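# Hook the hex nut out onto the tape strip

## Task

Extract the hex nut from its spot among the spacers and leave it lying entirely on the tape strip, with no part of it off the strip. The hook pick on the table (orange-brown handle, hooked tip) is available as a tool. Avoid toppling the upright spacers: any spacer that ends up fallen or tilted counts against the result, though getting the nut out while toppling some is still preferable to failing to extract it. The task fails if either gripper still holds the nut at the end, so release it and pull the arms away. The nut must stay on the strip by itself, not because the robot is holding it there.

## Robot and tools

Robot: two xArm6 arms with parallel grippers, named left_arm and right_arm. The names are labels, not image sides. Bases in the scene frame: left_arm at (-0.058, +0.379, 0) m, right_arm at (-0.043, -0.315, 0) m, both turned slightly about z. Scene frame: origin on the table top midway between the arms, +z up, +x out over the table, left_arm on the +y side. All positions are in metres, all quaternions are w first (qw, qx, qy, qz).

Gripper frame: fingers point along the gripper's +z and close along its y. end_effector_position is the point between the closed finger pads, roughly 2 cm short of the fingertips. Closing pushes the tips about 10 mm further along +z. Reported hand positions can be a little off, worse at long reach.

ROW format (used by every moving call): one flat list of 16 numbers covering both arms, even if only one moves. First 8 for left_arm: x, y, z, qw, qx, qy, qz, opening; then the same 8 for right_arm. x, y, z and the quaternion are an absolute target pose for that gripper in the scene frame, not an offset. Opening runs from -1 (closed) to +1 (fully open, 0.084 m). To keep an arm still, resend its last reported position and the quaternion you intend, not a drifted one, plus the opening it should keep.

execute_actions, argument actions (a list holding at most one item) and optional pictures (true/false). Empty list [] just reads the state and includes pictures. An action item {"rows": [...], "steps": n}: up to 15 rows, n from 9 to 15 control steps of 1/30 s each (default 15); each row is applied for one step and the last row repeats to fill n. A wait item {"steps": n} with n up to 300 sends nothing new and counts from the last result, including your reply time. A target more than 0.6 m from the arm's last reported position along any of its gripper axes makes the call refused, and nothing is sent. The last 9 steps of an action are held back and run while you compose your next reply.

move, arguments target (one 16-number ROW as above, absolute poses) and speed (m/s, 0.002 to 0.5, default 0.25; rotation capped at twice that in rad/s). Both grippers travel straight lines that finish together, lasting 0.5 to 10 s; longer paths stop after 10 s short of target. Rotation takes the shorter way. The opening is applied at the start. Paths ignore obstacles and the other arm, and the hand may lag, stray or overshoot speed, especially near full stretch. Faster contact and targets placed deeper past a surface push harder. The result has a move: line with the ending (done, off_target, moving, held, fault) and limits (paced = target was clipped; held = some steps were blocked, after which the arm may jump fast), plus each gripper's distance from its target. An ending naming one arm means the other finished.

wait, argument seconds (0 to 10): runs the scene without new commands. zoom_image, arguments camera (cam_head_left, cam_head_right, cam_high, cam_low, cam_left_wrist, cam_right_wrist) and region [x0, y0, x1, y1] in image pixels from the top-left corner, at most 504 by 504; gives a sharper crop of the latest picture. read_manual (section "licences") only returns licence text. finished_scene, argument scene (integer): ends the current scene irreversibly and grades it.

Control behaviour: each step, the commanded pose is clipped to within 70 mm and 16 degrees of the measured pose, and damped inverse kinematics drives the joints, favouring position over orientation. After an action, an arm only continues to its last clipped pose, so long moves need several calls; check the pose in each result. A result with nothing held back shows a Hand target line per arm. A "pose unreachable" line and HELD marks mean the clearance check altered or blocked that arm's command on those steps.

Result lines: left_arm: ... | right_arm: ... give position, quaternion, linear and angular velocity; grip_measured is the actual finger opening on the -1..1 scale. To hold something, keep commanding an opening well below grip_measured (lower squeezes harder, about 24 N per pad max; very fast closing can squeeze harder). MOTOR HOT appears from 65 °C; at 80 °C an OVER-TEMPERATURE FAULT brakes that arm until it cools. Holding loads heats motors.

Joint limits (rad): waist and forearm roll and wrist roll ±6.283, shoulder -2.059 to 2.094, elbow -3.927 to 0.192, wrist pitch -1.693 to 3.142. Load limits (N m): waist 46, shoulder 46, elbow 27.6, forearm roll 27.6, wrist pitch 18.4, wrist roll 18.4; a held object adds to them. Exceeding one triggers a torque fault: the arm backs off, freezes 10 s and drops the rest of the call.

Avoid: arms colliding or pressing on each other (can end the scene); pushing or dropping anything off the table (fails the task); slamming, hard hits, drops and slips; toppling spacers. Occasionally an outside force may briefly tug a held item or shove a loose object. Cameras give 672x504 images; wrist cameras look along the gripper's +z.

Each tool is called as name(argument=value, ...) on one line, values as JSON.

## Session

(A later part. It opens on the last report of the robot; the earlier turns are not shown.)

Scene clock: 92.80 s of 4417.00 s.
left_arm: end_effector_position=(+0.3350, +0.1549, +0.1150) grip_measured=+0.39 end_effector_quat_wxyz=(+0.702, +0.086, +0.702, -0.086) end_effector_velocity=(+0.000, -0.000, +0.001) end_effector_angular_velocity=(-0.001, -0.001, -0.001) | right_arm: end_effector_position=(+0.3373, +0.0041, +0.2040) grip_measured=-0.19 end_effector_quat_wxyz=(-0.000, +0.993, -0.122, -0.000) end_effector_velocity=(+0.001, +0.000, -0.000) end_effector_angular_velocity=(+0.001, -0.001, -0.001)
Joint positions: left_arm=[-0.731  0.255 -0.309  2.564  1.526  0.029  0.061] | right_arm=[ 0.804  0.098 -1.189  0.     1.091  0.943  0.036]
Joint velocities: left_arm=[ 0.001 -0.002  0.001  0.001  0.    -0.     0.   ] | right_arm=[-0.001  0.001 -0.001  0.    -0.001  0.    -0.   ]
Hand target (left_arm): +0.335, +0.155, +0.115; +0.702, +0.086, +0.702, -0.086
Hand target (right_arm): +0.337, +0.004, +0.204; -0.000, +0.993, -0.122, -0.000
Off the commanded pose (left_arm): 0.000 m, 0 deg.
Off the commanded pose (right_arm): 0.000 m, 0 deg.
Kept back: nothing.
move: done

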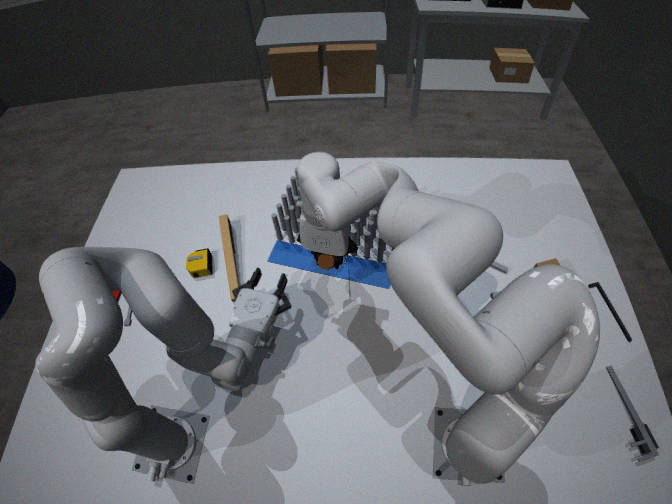

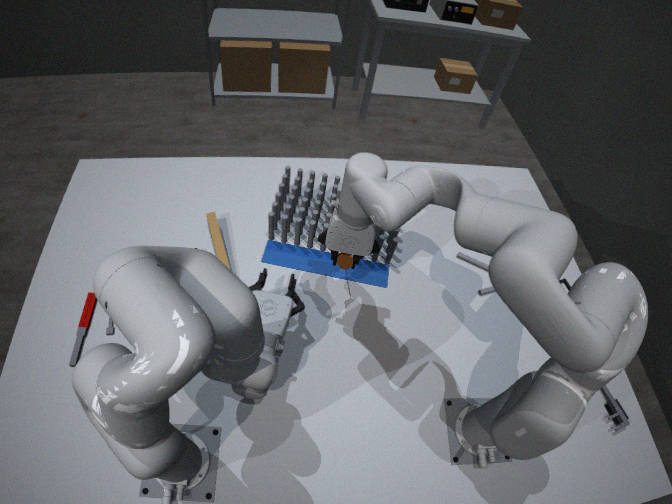

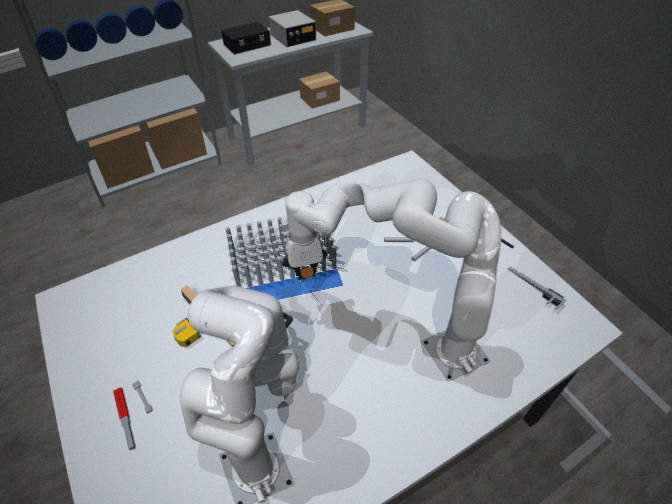

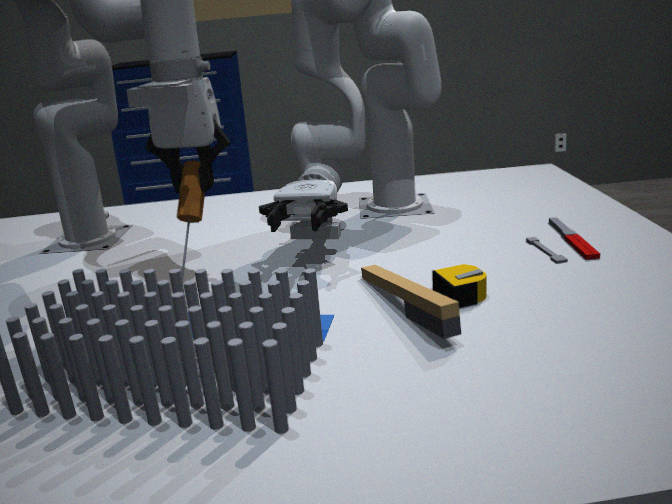

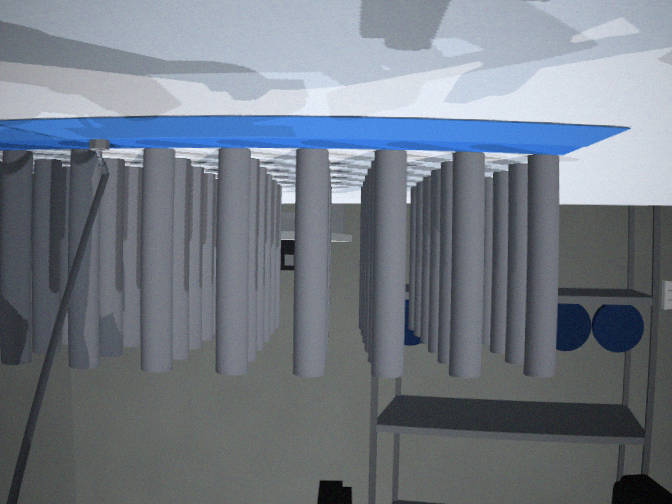

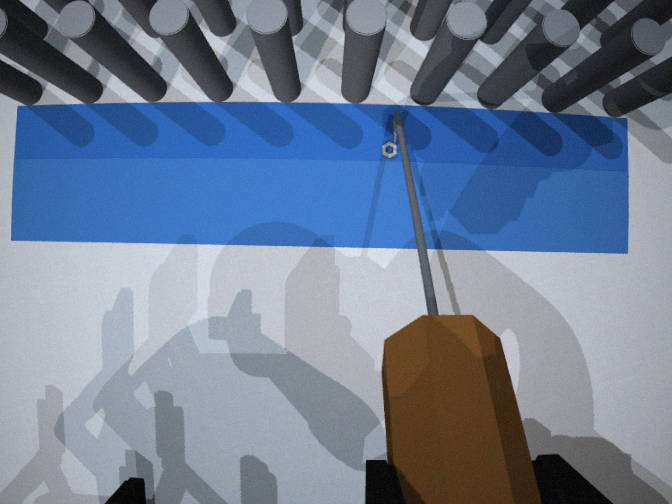

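move(target=[0.335,0.155,0.115,0.7018,0.0862,0.7018,-0.0862,0.4,0.3402,0.0034,0.2045,0,0.9925,-0.1219,0,-0.8], speed=0.02)

move(target=[0.325,0.22,0.16,0.7018,0.0862,0.7018,-0.0862,0.4,0.3402,0.0034,0.228,0,0.9925,-0.1219,0,-0.8], speed=0.1)

move(target=[0.30,0.30,0.25,0.7018,0.0862,0.7018,-0.0862,0.4,0.278,0.005,0.25,0,0.9925,-0.1219,0,-0.8], speed=0.15)

Scene clock: 94.10 s of 4417.00 s.
left_arm: end_effector_position=(+0.3350, +0.1550, +0.1150) grip_measured=+0.39 end_effector_quat_wxyz=(+0.702, +0.086, +0.702, -0.086) end_effector_velocity=(+0.000, -0.000, +0.000) end_effector_angular_velocity=(-0.000, -0.001, -0.000) | right_arm: end_effector_position=(+0.3402, +0.0034, +0.2045) grip_measured=-0.19 end_effector_quat_wxyz=(+0.000, +0.993, -0.122, +0.000) end_effector_velocity=(+0.000, -0.000, +0.000) end_effector_angular_velocity=(-0.000, -0.000, -0.000)
Joint positions: left_arm=[-0.731  0.255 -0.309  2.564  1.526  0.029  0.061] | right_arm=[ 0.799  0.104 -1.198 -0.     1.094  0.938  0.036]
Joint velocities: left_arm=[-0.     0.    -0.     0.     0.001  0.    -0.   ] | right_arm=[-0.001  0.    -0.001 -0.     0.001  0.     0.   ]
Hand target (left_arm): +0.335, +0.155, +0.115; +0.702, +0.086, +0.702, -0.086
Hand target (right_arm): +0.340, +0.003, +0.205; +0.000, +0.993, -0.122, +0.000
Off the commanded pose (left_arm): 0.000 m, 0 deg.
Off the commanded pose (right_arm): 0.000 m, 0 deg.
Kept back: nothing.
move: done

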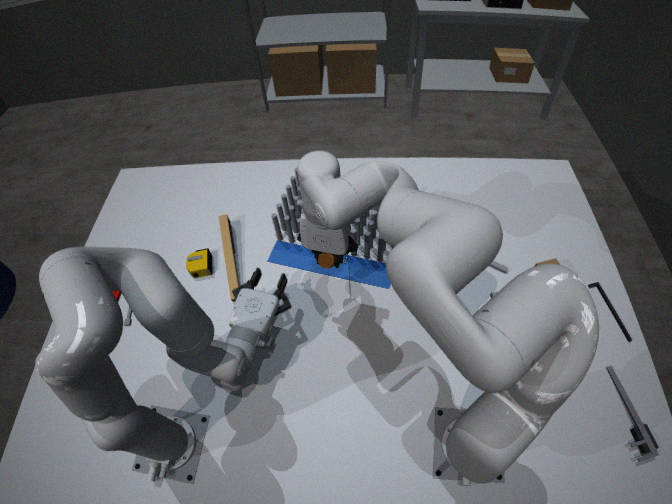

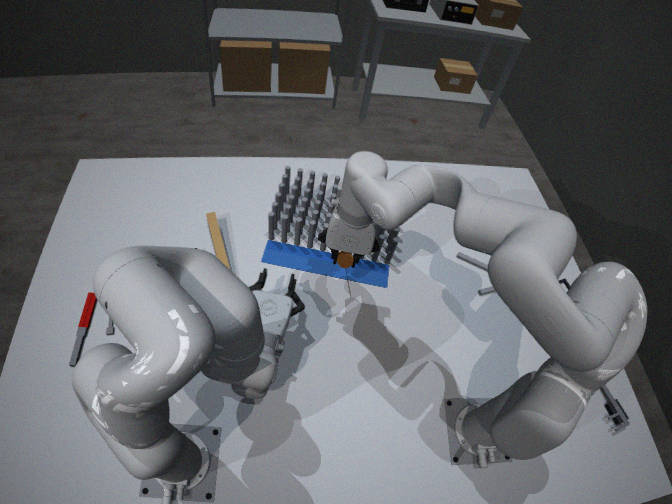

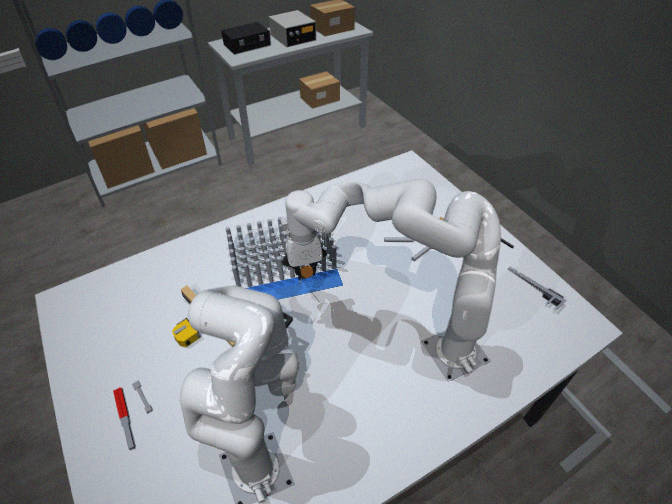

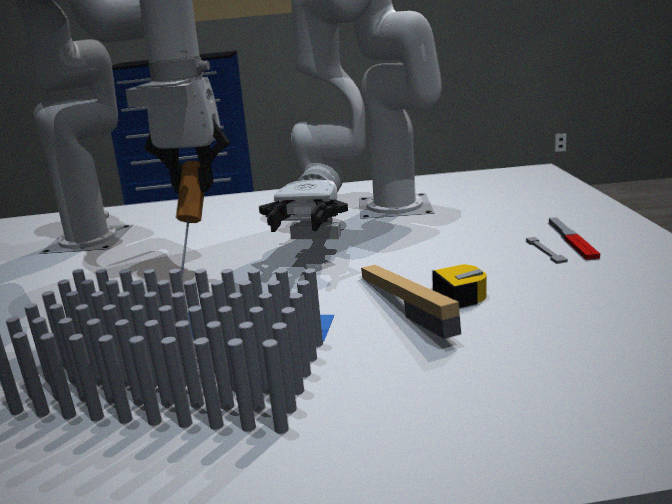

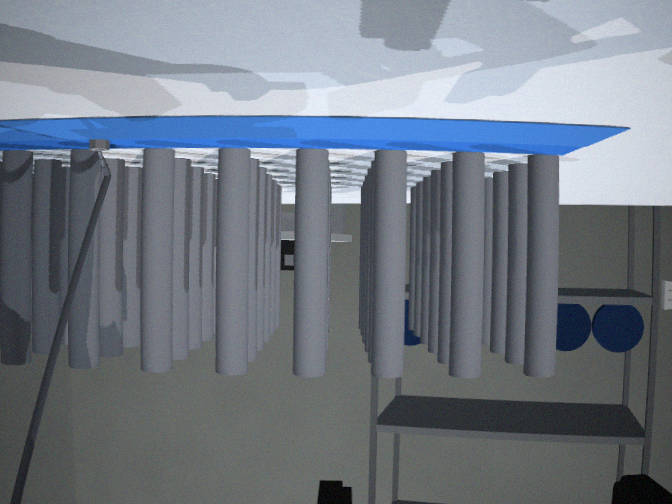

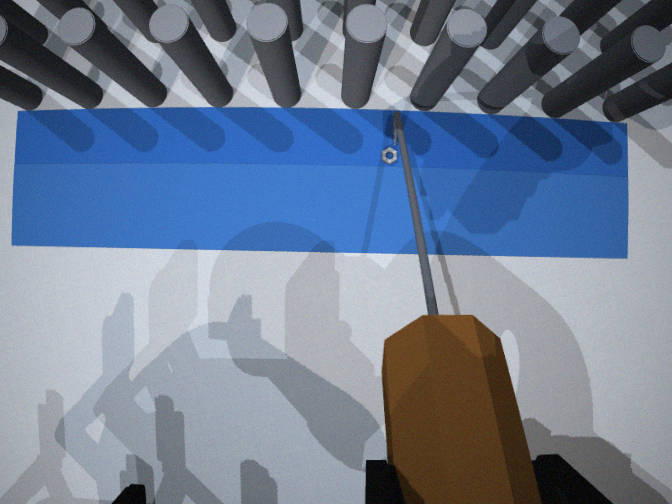

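Scene clock: 95.27 s of 4417.00 s.
left_arm: end_effector_position=(+0.3251, +0.2198, +0.1601) grip_measured=+0.39 end_effector_quat_wxyz=(+0.702, +0.086, +0.702, -0.086) end_effector_velocity=(-0.001, +0.001, -0.002) end_effector_angular_velocity=(+0.003, +0.009, -0.003) | right_arm: end_effector_position=(+0.3401, +0.0033, +0.2278) grip_measured=-0.19 end_effector_quat_wxyz=(+0.000, +0.993, -0.122, -0.000) end_effector_velocity=(-0.000, -0.000, -0.000) end_effector_angular_velocity=(-0.001, +0.001, -0.001)
Joint positions: left_arm=[-0.494 -0.107 -0.098  2.795  1.378  0.069  0.061] | right_arm=[ 0.799  0.086 -1.244 -0.     1.158  0.938  0.036]
Joint velocities: left_arm=[ 0.005 -0.005  0.003  0.007 -0.012  0.    -0.   ] | right_arm=[0.    0.    0.001 0.    0.001 0.001 0.   ]
Hand target (left_arm): +0.325, +0.220, +0.160; +0.702, +0.086, +0.702, -0.086
Hand target (right_arm): +0.340, +0.003, +0.228; +0.000, +0.993, -0.122, +0.000
Off the commanded pose (left_arm): 0.000 m, 0 deg.
Off the commanded pose (right_arm): 0.000 m, 0 deg.
Kept back: nothing.
move: done

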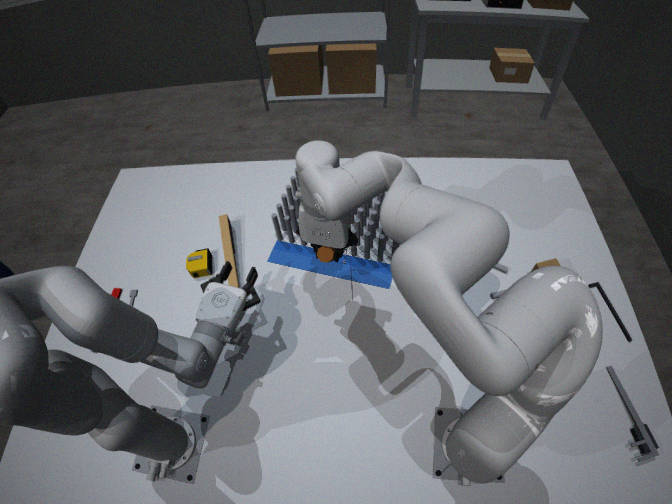

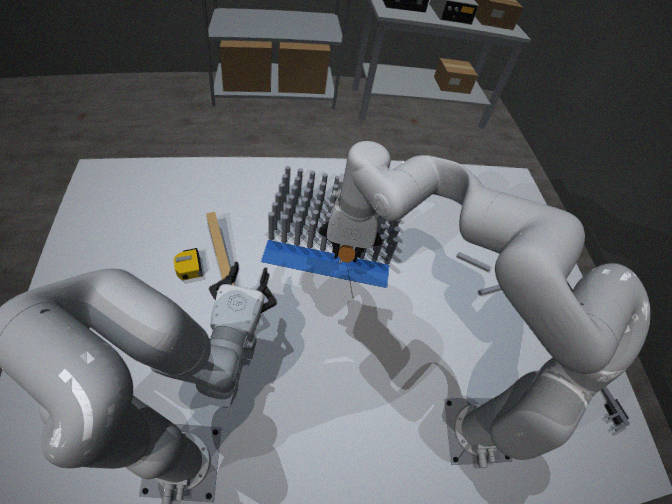

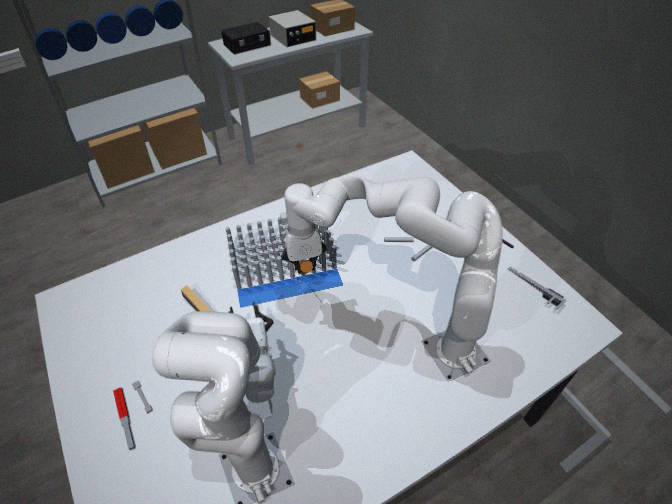

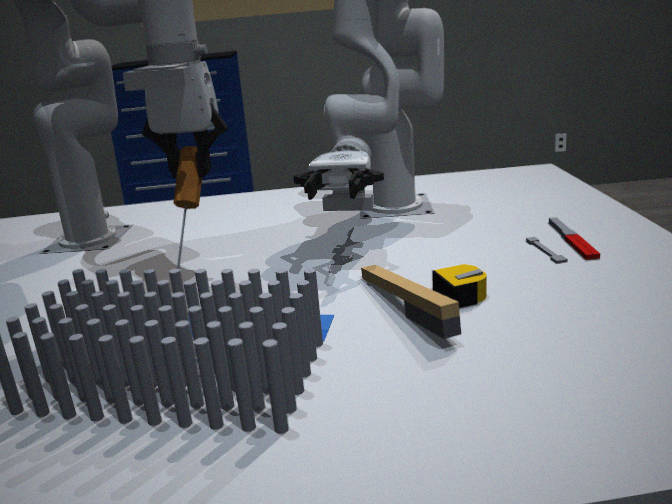

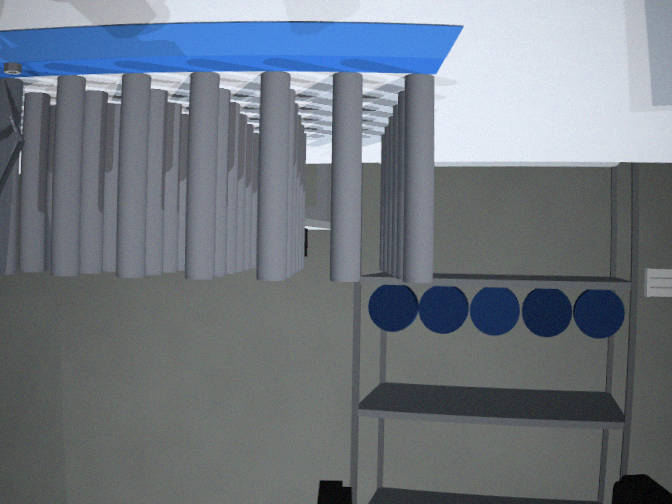

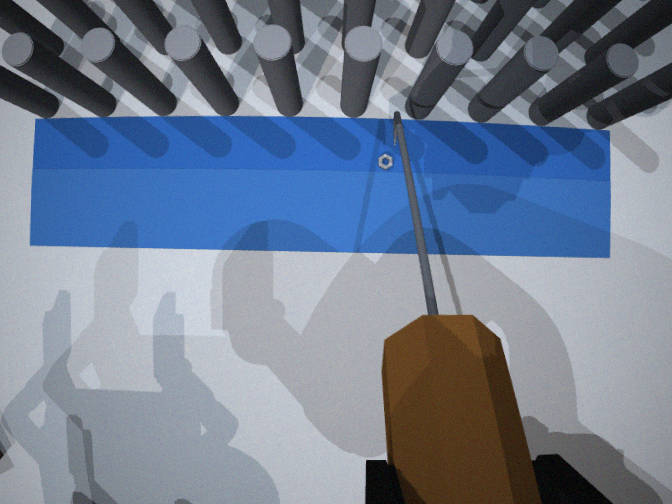

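Scene clock: 96.63 s of 4417.00 s.
left_arm: end_effector_position=(+0.2997, +0.2998, +0.2502) grip_measured=+0.39 end_effector_quat_wxyz=(+0.701, +0.086, +0.702, -0.087) end_effector_velocity=(+0.000, +0.000, +0.001) end_effector_angular_velocity=(-0.001, -0.002, -0.002) | right_arm: end_effector_position=(+0.2780, +0.0048, +0.2499) grip_measured=-0.19 end_effector_quat_wxyz=(-0.000, +0.993, -0.122, -0.000) end_effector_velocity=(-0.001, +0.001, +0.000) end_effector_angular_velocity=(+0.000, -0.000, +0.001)
Joint positions: left_arm=[-0.107 -0.972  0.051  3.222  0.65  -0.066  0.061] | right_arm=[ 0.889 -0.081 -1.115  0.     1.195  1.028  0.036]
Joint velocities: left_arm=[ 0.004 -0.004 -0.002  0.01  -0.003 -0.009  0.   ] | right_arm=[ 0.002 -0.     0.     0.    -0.     0.    -0.   ]
Hand target (left_arm): +0.300, +0.300, +0.251; +0.702, +0.086, +0.702, -0.087
Hand target (right_arm): +0.278, +0.005, +0.250; -0.000, +0.993, -0.122, -0.000
Off the commanded pose (left_arm): 0.000 m, 0 deg.
Off the commanded pose (right_arm): 0.000 m, 0 deg.
Kept back: nothing.
move: done

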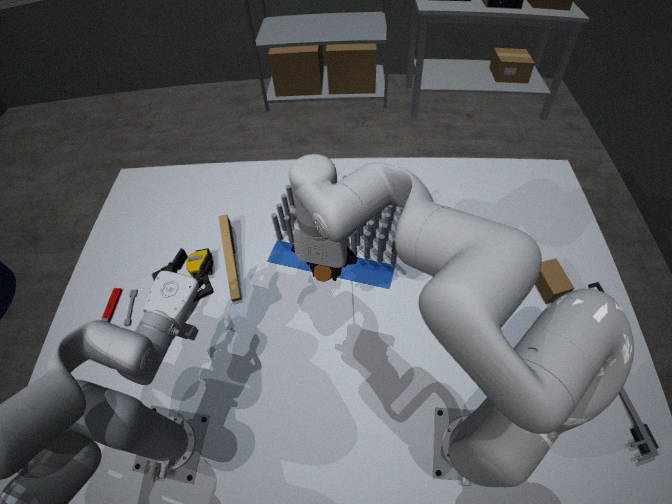

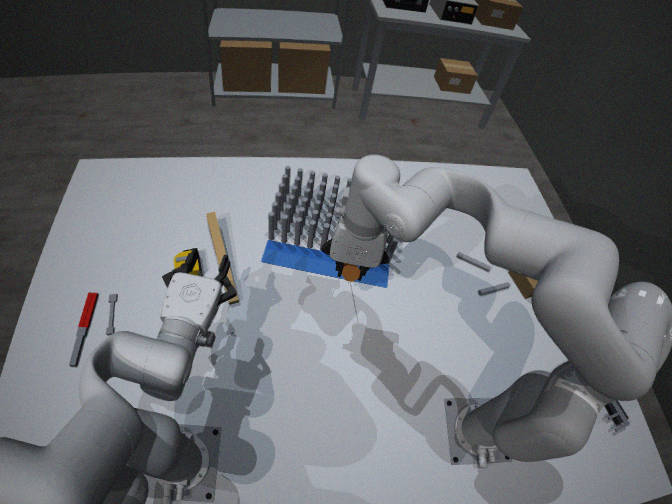

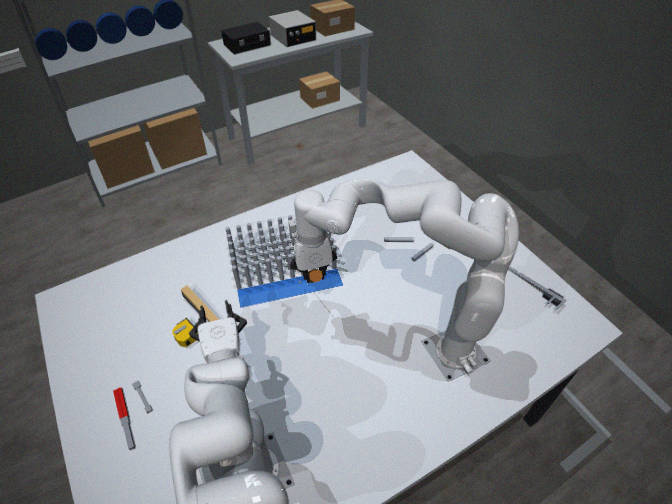

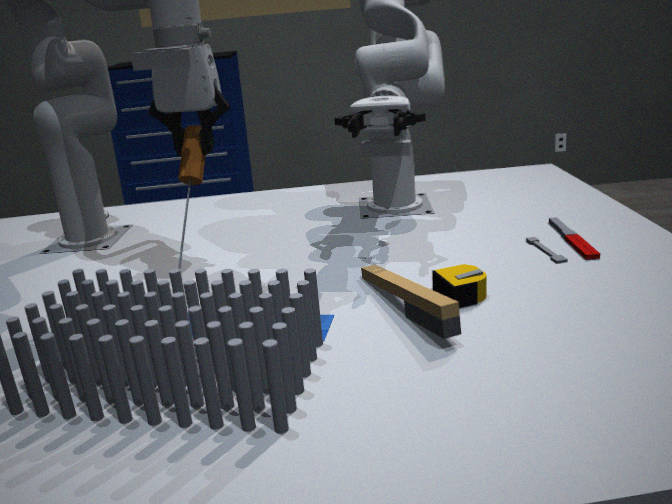

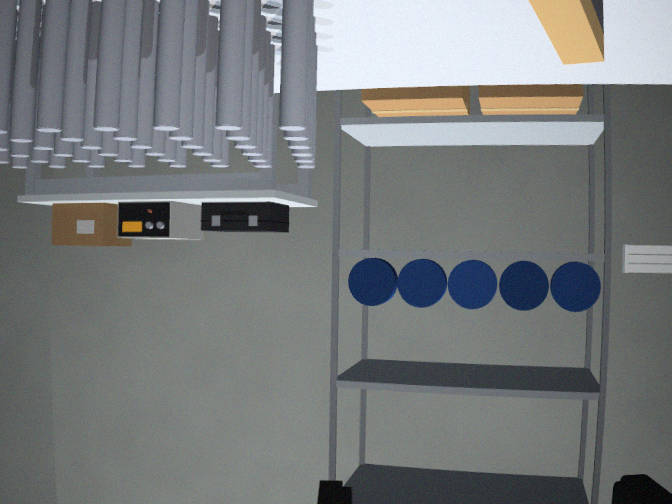

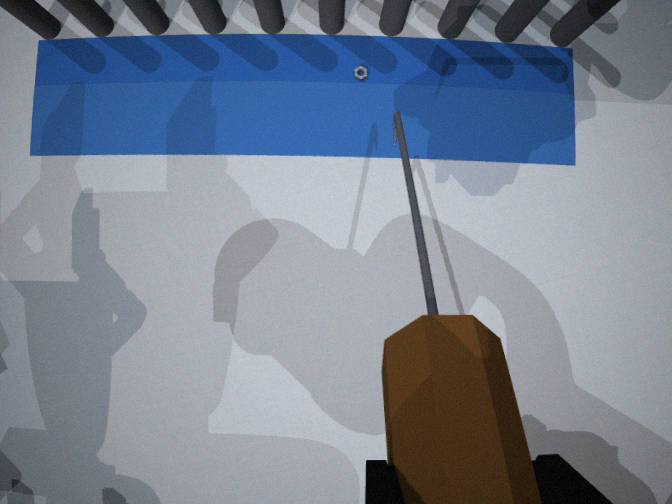

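move(target=[0.30,0.30,0.25,0.7018,0.0862,0.7018,-0.0862,0.4,0.23,-0.18,0.25,0,0.7071,0.7071,0,-0.8], speed=0.3)

move(target=[0.30,0.30,0.25,0.7018,0.0862,0.7018,-0.0862,0.4,0.24,-0.22,0.12,-0.3155,0.6328,0.6328,0.3155,-0.8], speed=0.25)

Scene clock: 104.03 s of 4417.00 s.
left_arm: end_effector_position=(+0.3000, +0.3000, +0.2500) grip_measured=+0.39 end_effector_quat_wxyz=(+0.702, +0.086, +0.702, -0.086) end_effector_velocity=(+0.000, +0.000, +0.000) end_effector_angular_velocity=(-0.000, -0.001, +0.000) | right_arm: end_effector_position=(+0.2305, -0.1801, +0.2497) grip_measured=-0.19 end_effector_quat_wxyz=(+0.000, +0.707, +0.707, -0.000) end_effector_velocity=(-0.000, -0.000, -0.001) end_effector_angular_velocity=(-0.001, +0.001, +0.005)
Joint positions: left_arm=[-0.106 -0.969  0.051  3.221  0.654 -0.063  0.061] | right_arm=[ 0.565 -0.616 -0.65  -0.001  1.266 -1.111  0.036]
Joint velocities: left_arm=[ 0.    -0.001 -0.    -0.     0.001 -0.    -0.   ] | right_arm=[-0.001  0.001  0.001  0.     0.    -0.006  0.   ]
Hand target (left_arm): +0.300, +0.300, +0.250; +0.702, +0.086, +0.702, -0.086
Hand target (right_arm): +0.231, -0.180, +0.250; +0.000, +0.707, +0.707, -0.000
Off the commanded pose (left_arm): 0.000 m, 0 deg.
Off the commanded pose (right_arm): 0.001 m, 0 deg.
Kept back: nothing.
After step 90, 0.93 s passed at rest.
move: done

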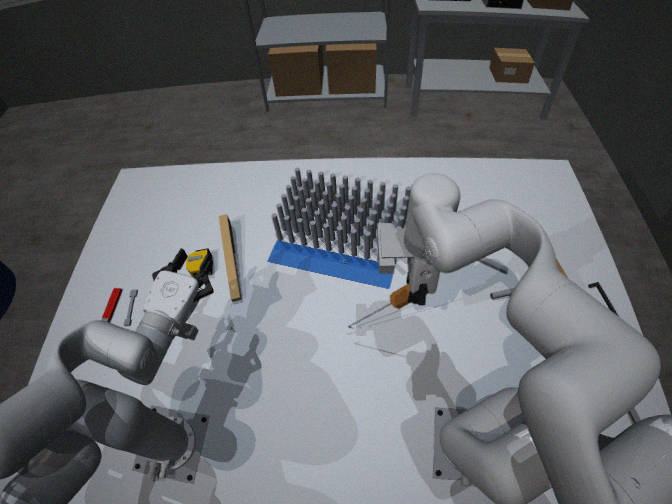

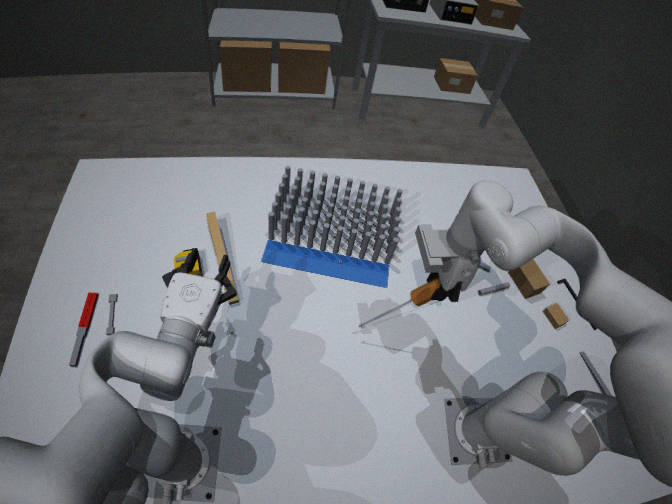

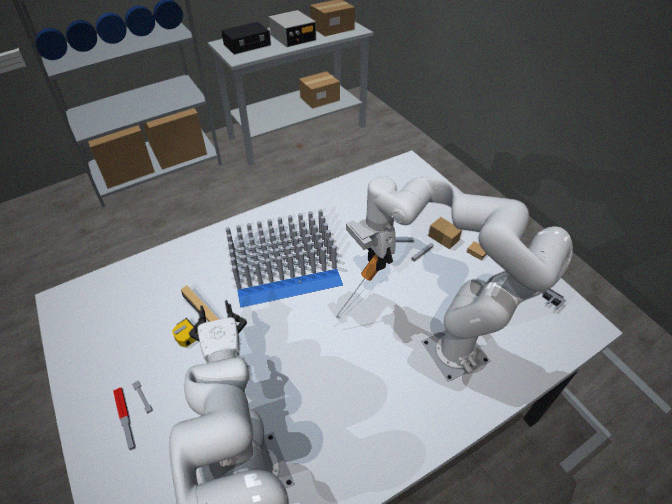

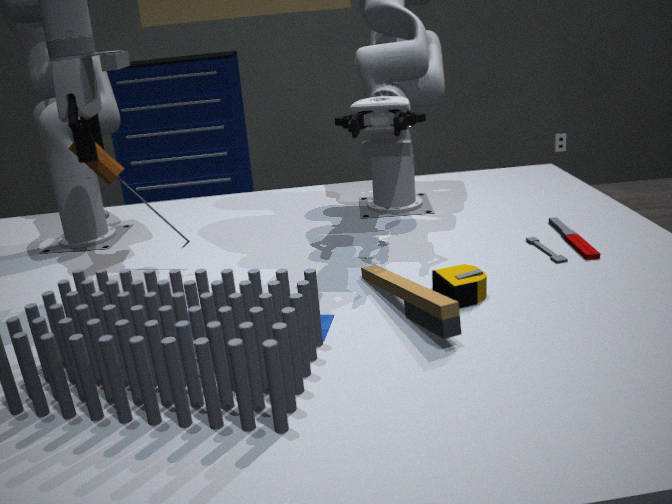

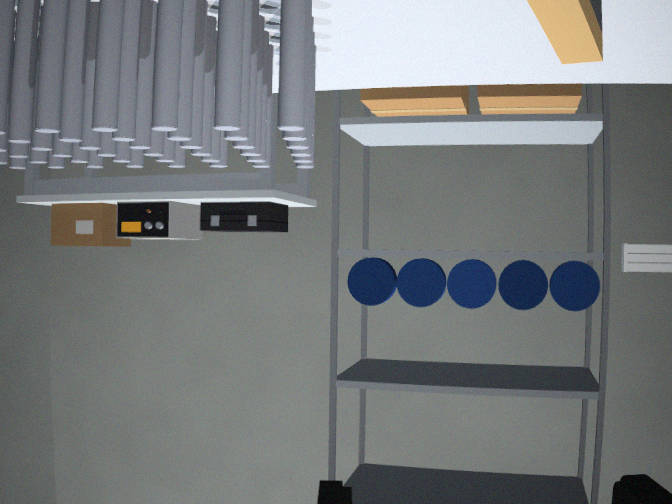

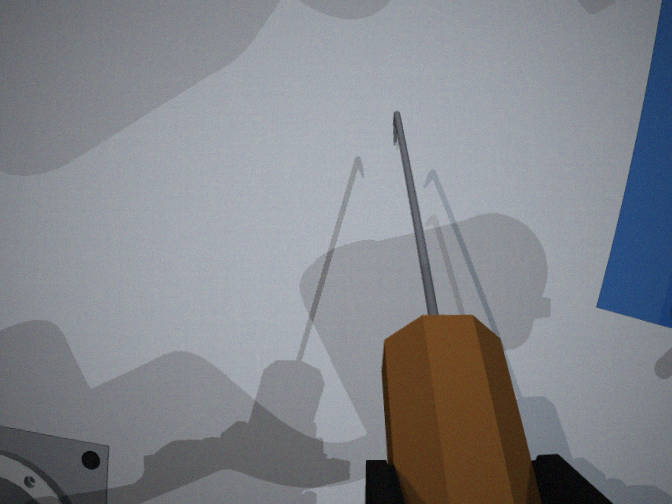

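Scene clock: 106.33 s of 4417.00 s.
left_arm: end_effector_position=(+0.3000, +0.3000, +0.2500) grip_measured=+0.39 end_effector_quat_wxyz=(+0.702, +0.086, +0.702, -0.086) end_effector_velocity=(-0.000, +0.000, -0.000) end_effector_angular_velocity=(+0.000, +0.002, +0.001) | right_arm: end_effector_position=(+0.2404, -0.2201, +0.1200) grip_measured=-0.19 end_effector_quat_wxyz=(-0.315, +0.633, +0.633, +0.314) end_effector_velocity=(-0.001, +0.000, -0.001) end_effector_angular_velocity=(+0.004, +0.002, +0.001)
Joint positions: left_arm=[-0.106 -0.969  0.051  3.221  0.654 -0.063  0.061] | right_arm=[-0.174 -0.227 -0.386  0.967  1.196 -2.505  0.036]
Joint velocities: left_arm=[ 0.    -0.    -0.    -0.001 -0.002  0.     0.   ] | right_arm=[-0.002  0.006 -0.     0.001  0.002 -0.005 -0.   ]
Hand target (left_arm): +0.300, +0.300, +0.250; +0.702, +0.086, +0.702, -0.086
Hand target (right_arm): +0.240, -0.220, +0.120; -0.316, +0.633, +0.633, +0.314
Off the commanded pose (left_arm): 0.000 m, 0 deg.
Off the commanded pose (right_arm): 0.000 m, 0 deg.
Kept back: nothing.
move: done

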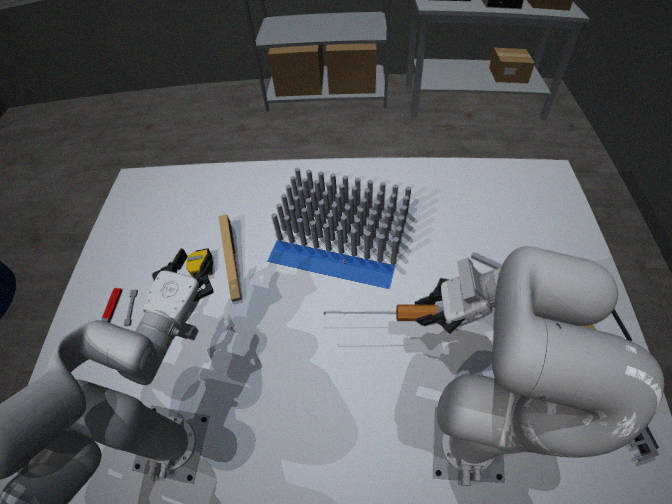

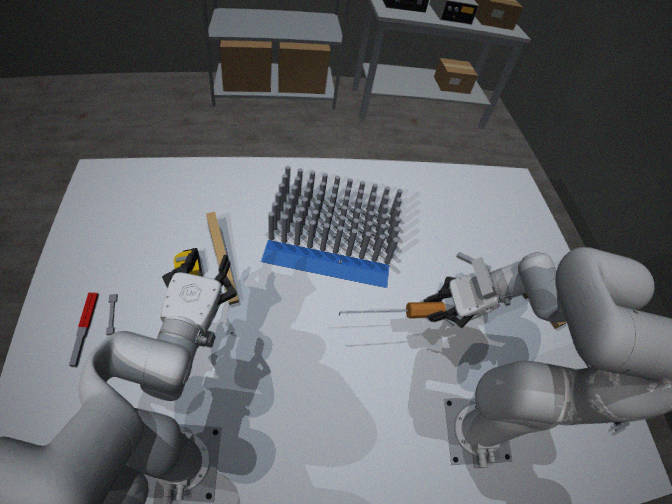

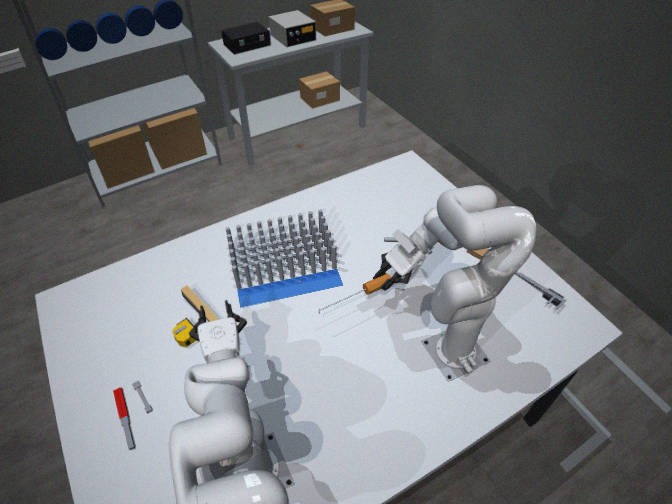

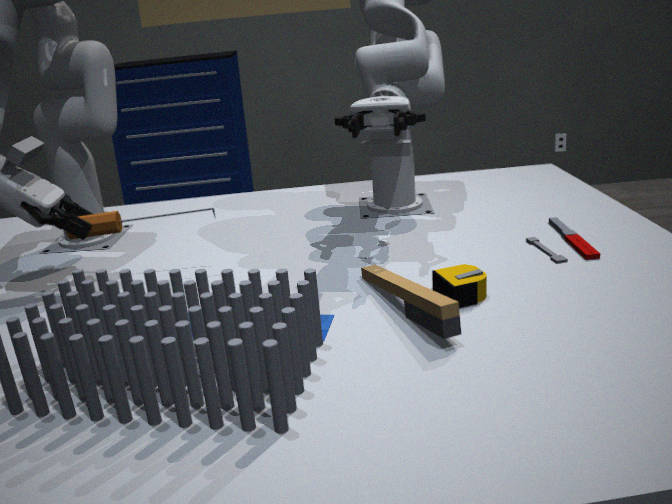

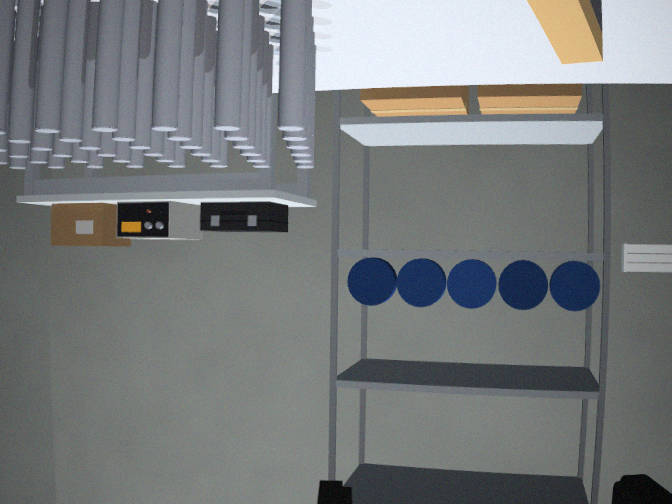

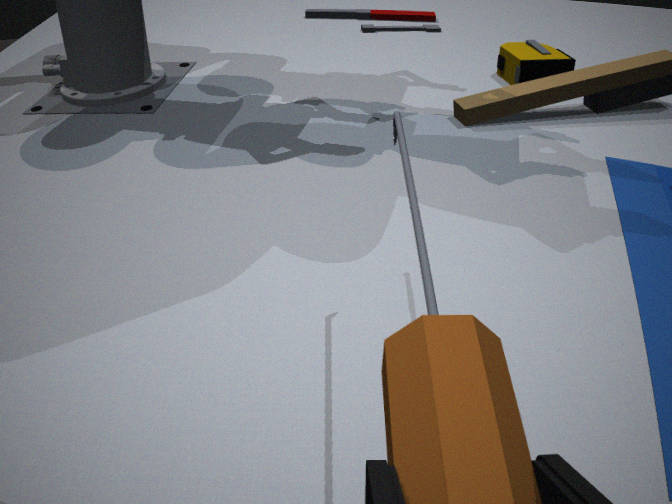

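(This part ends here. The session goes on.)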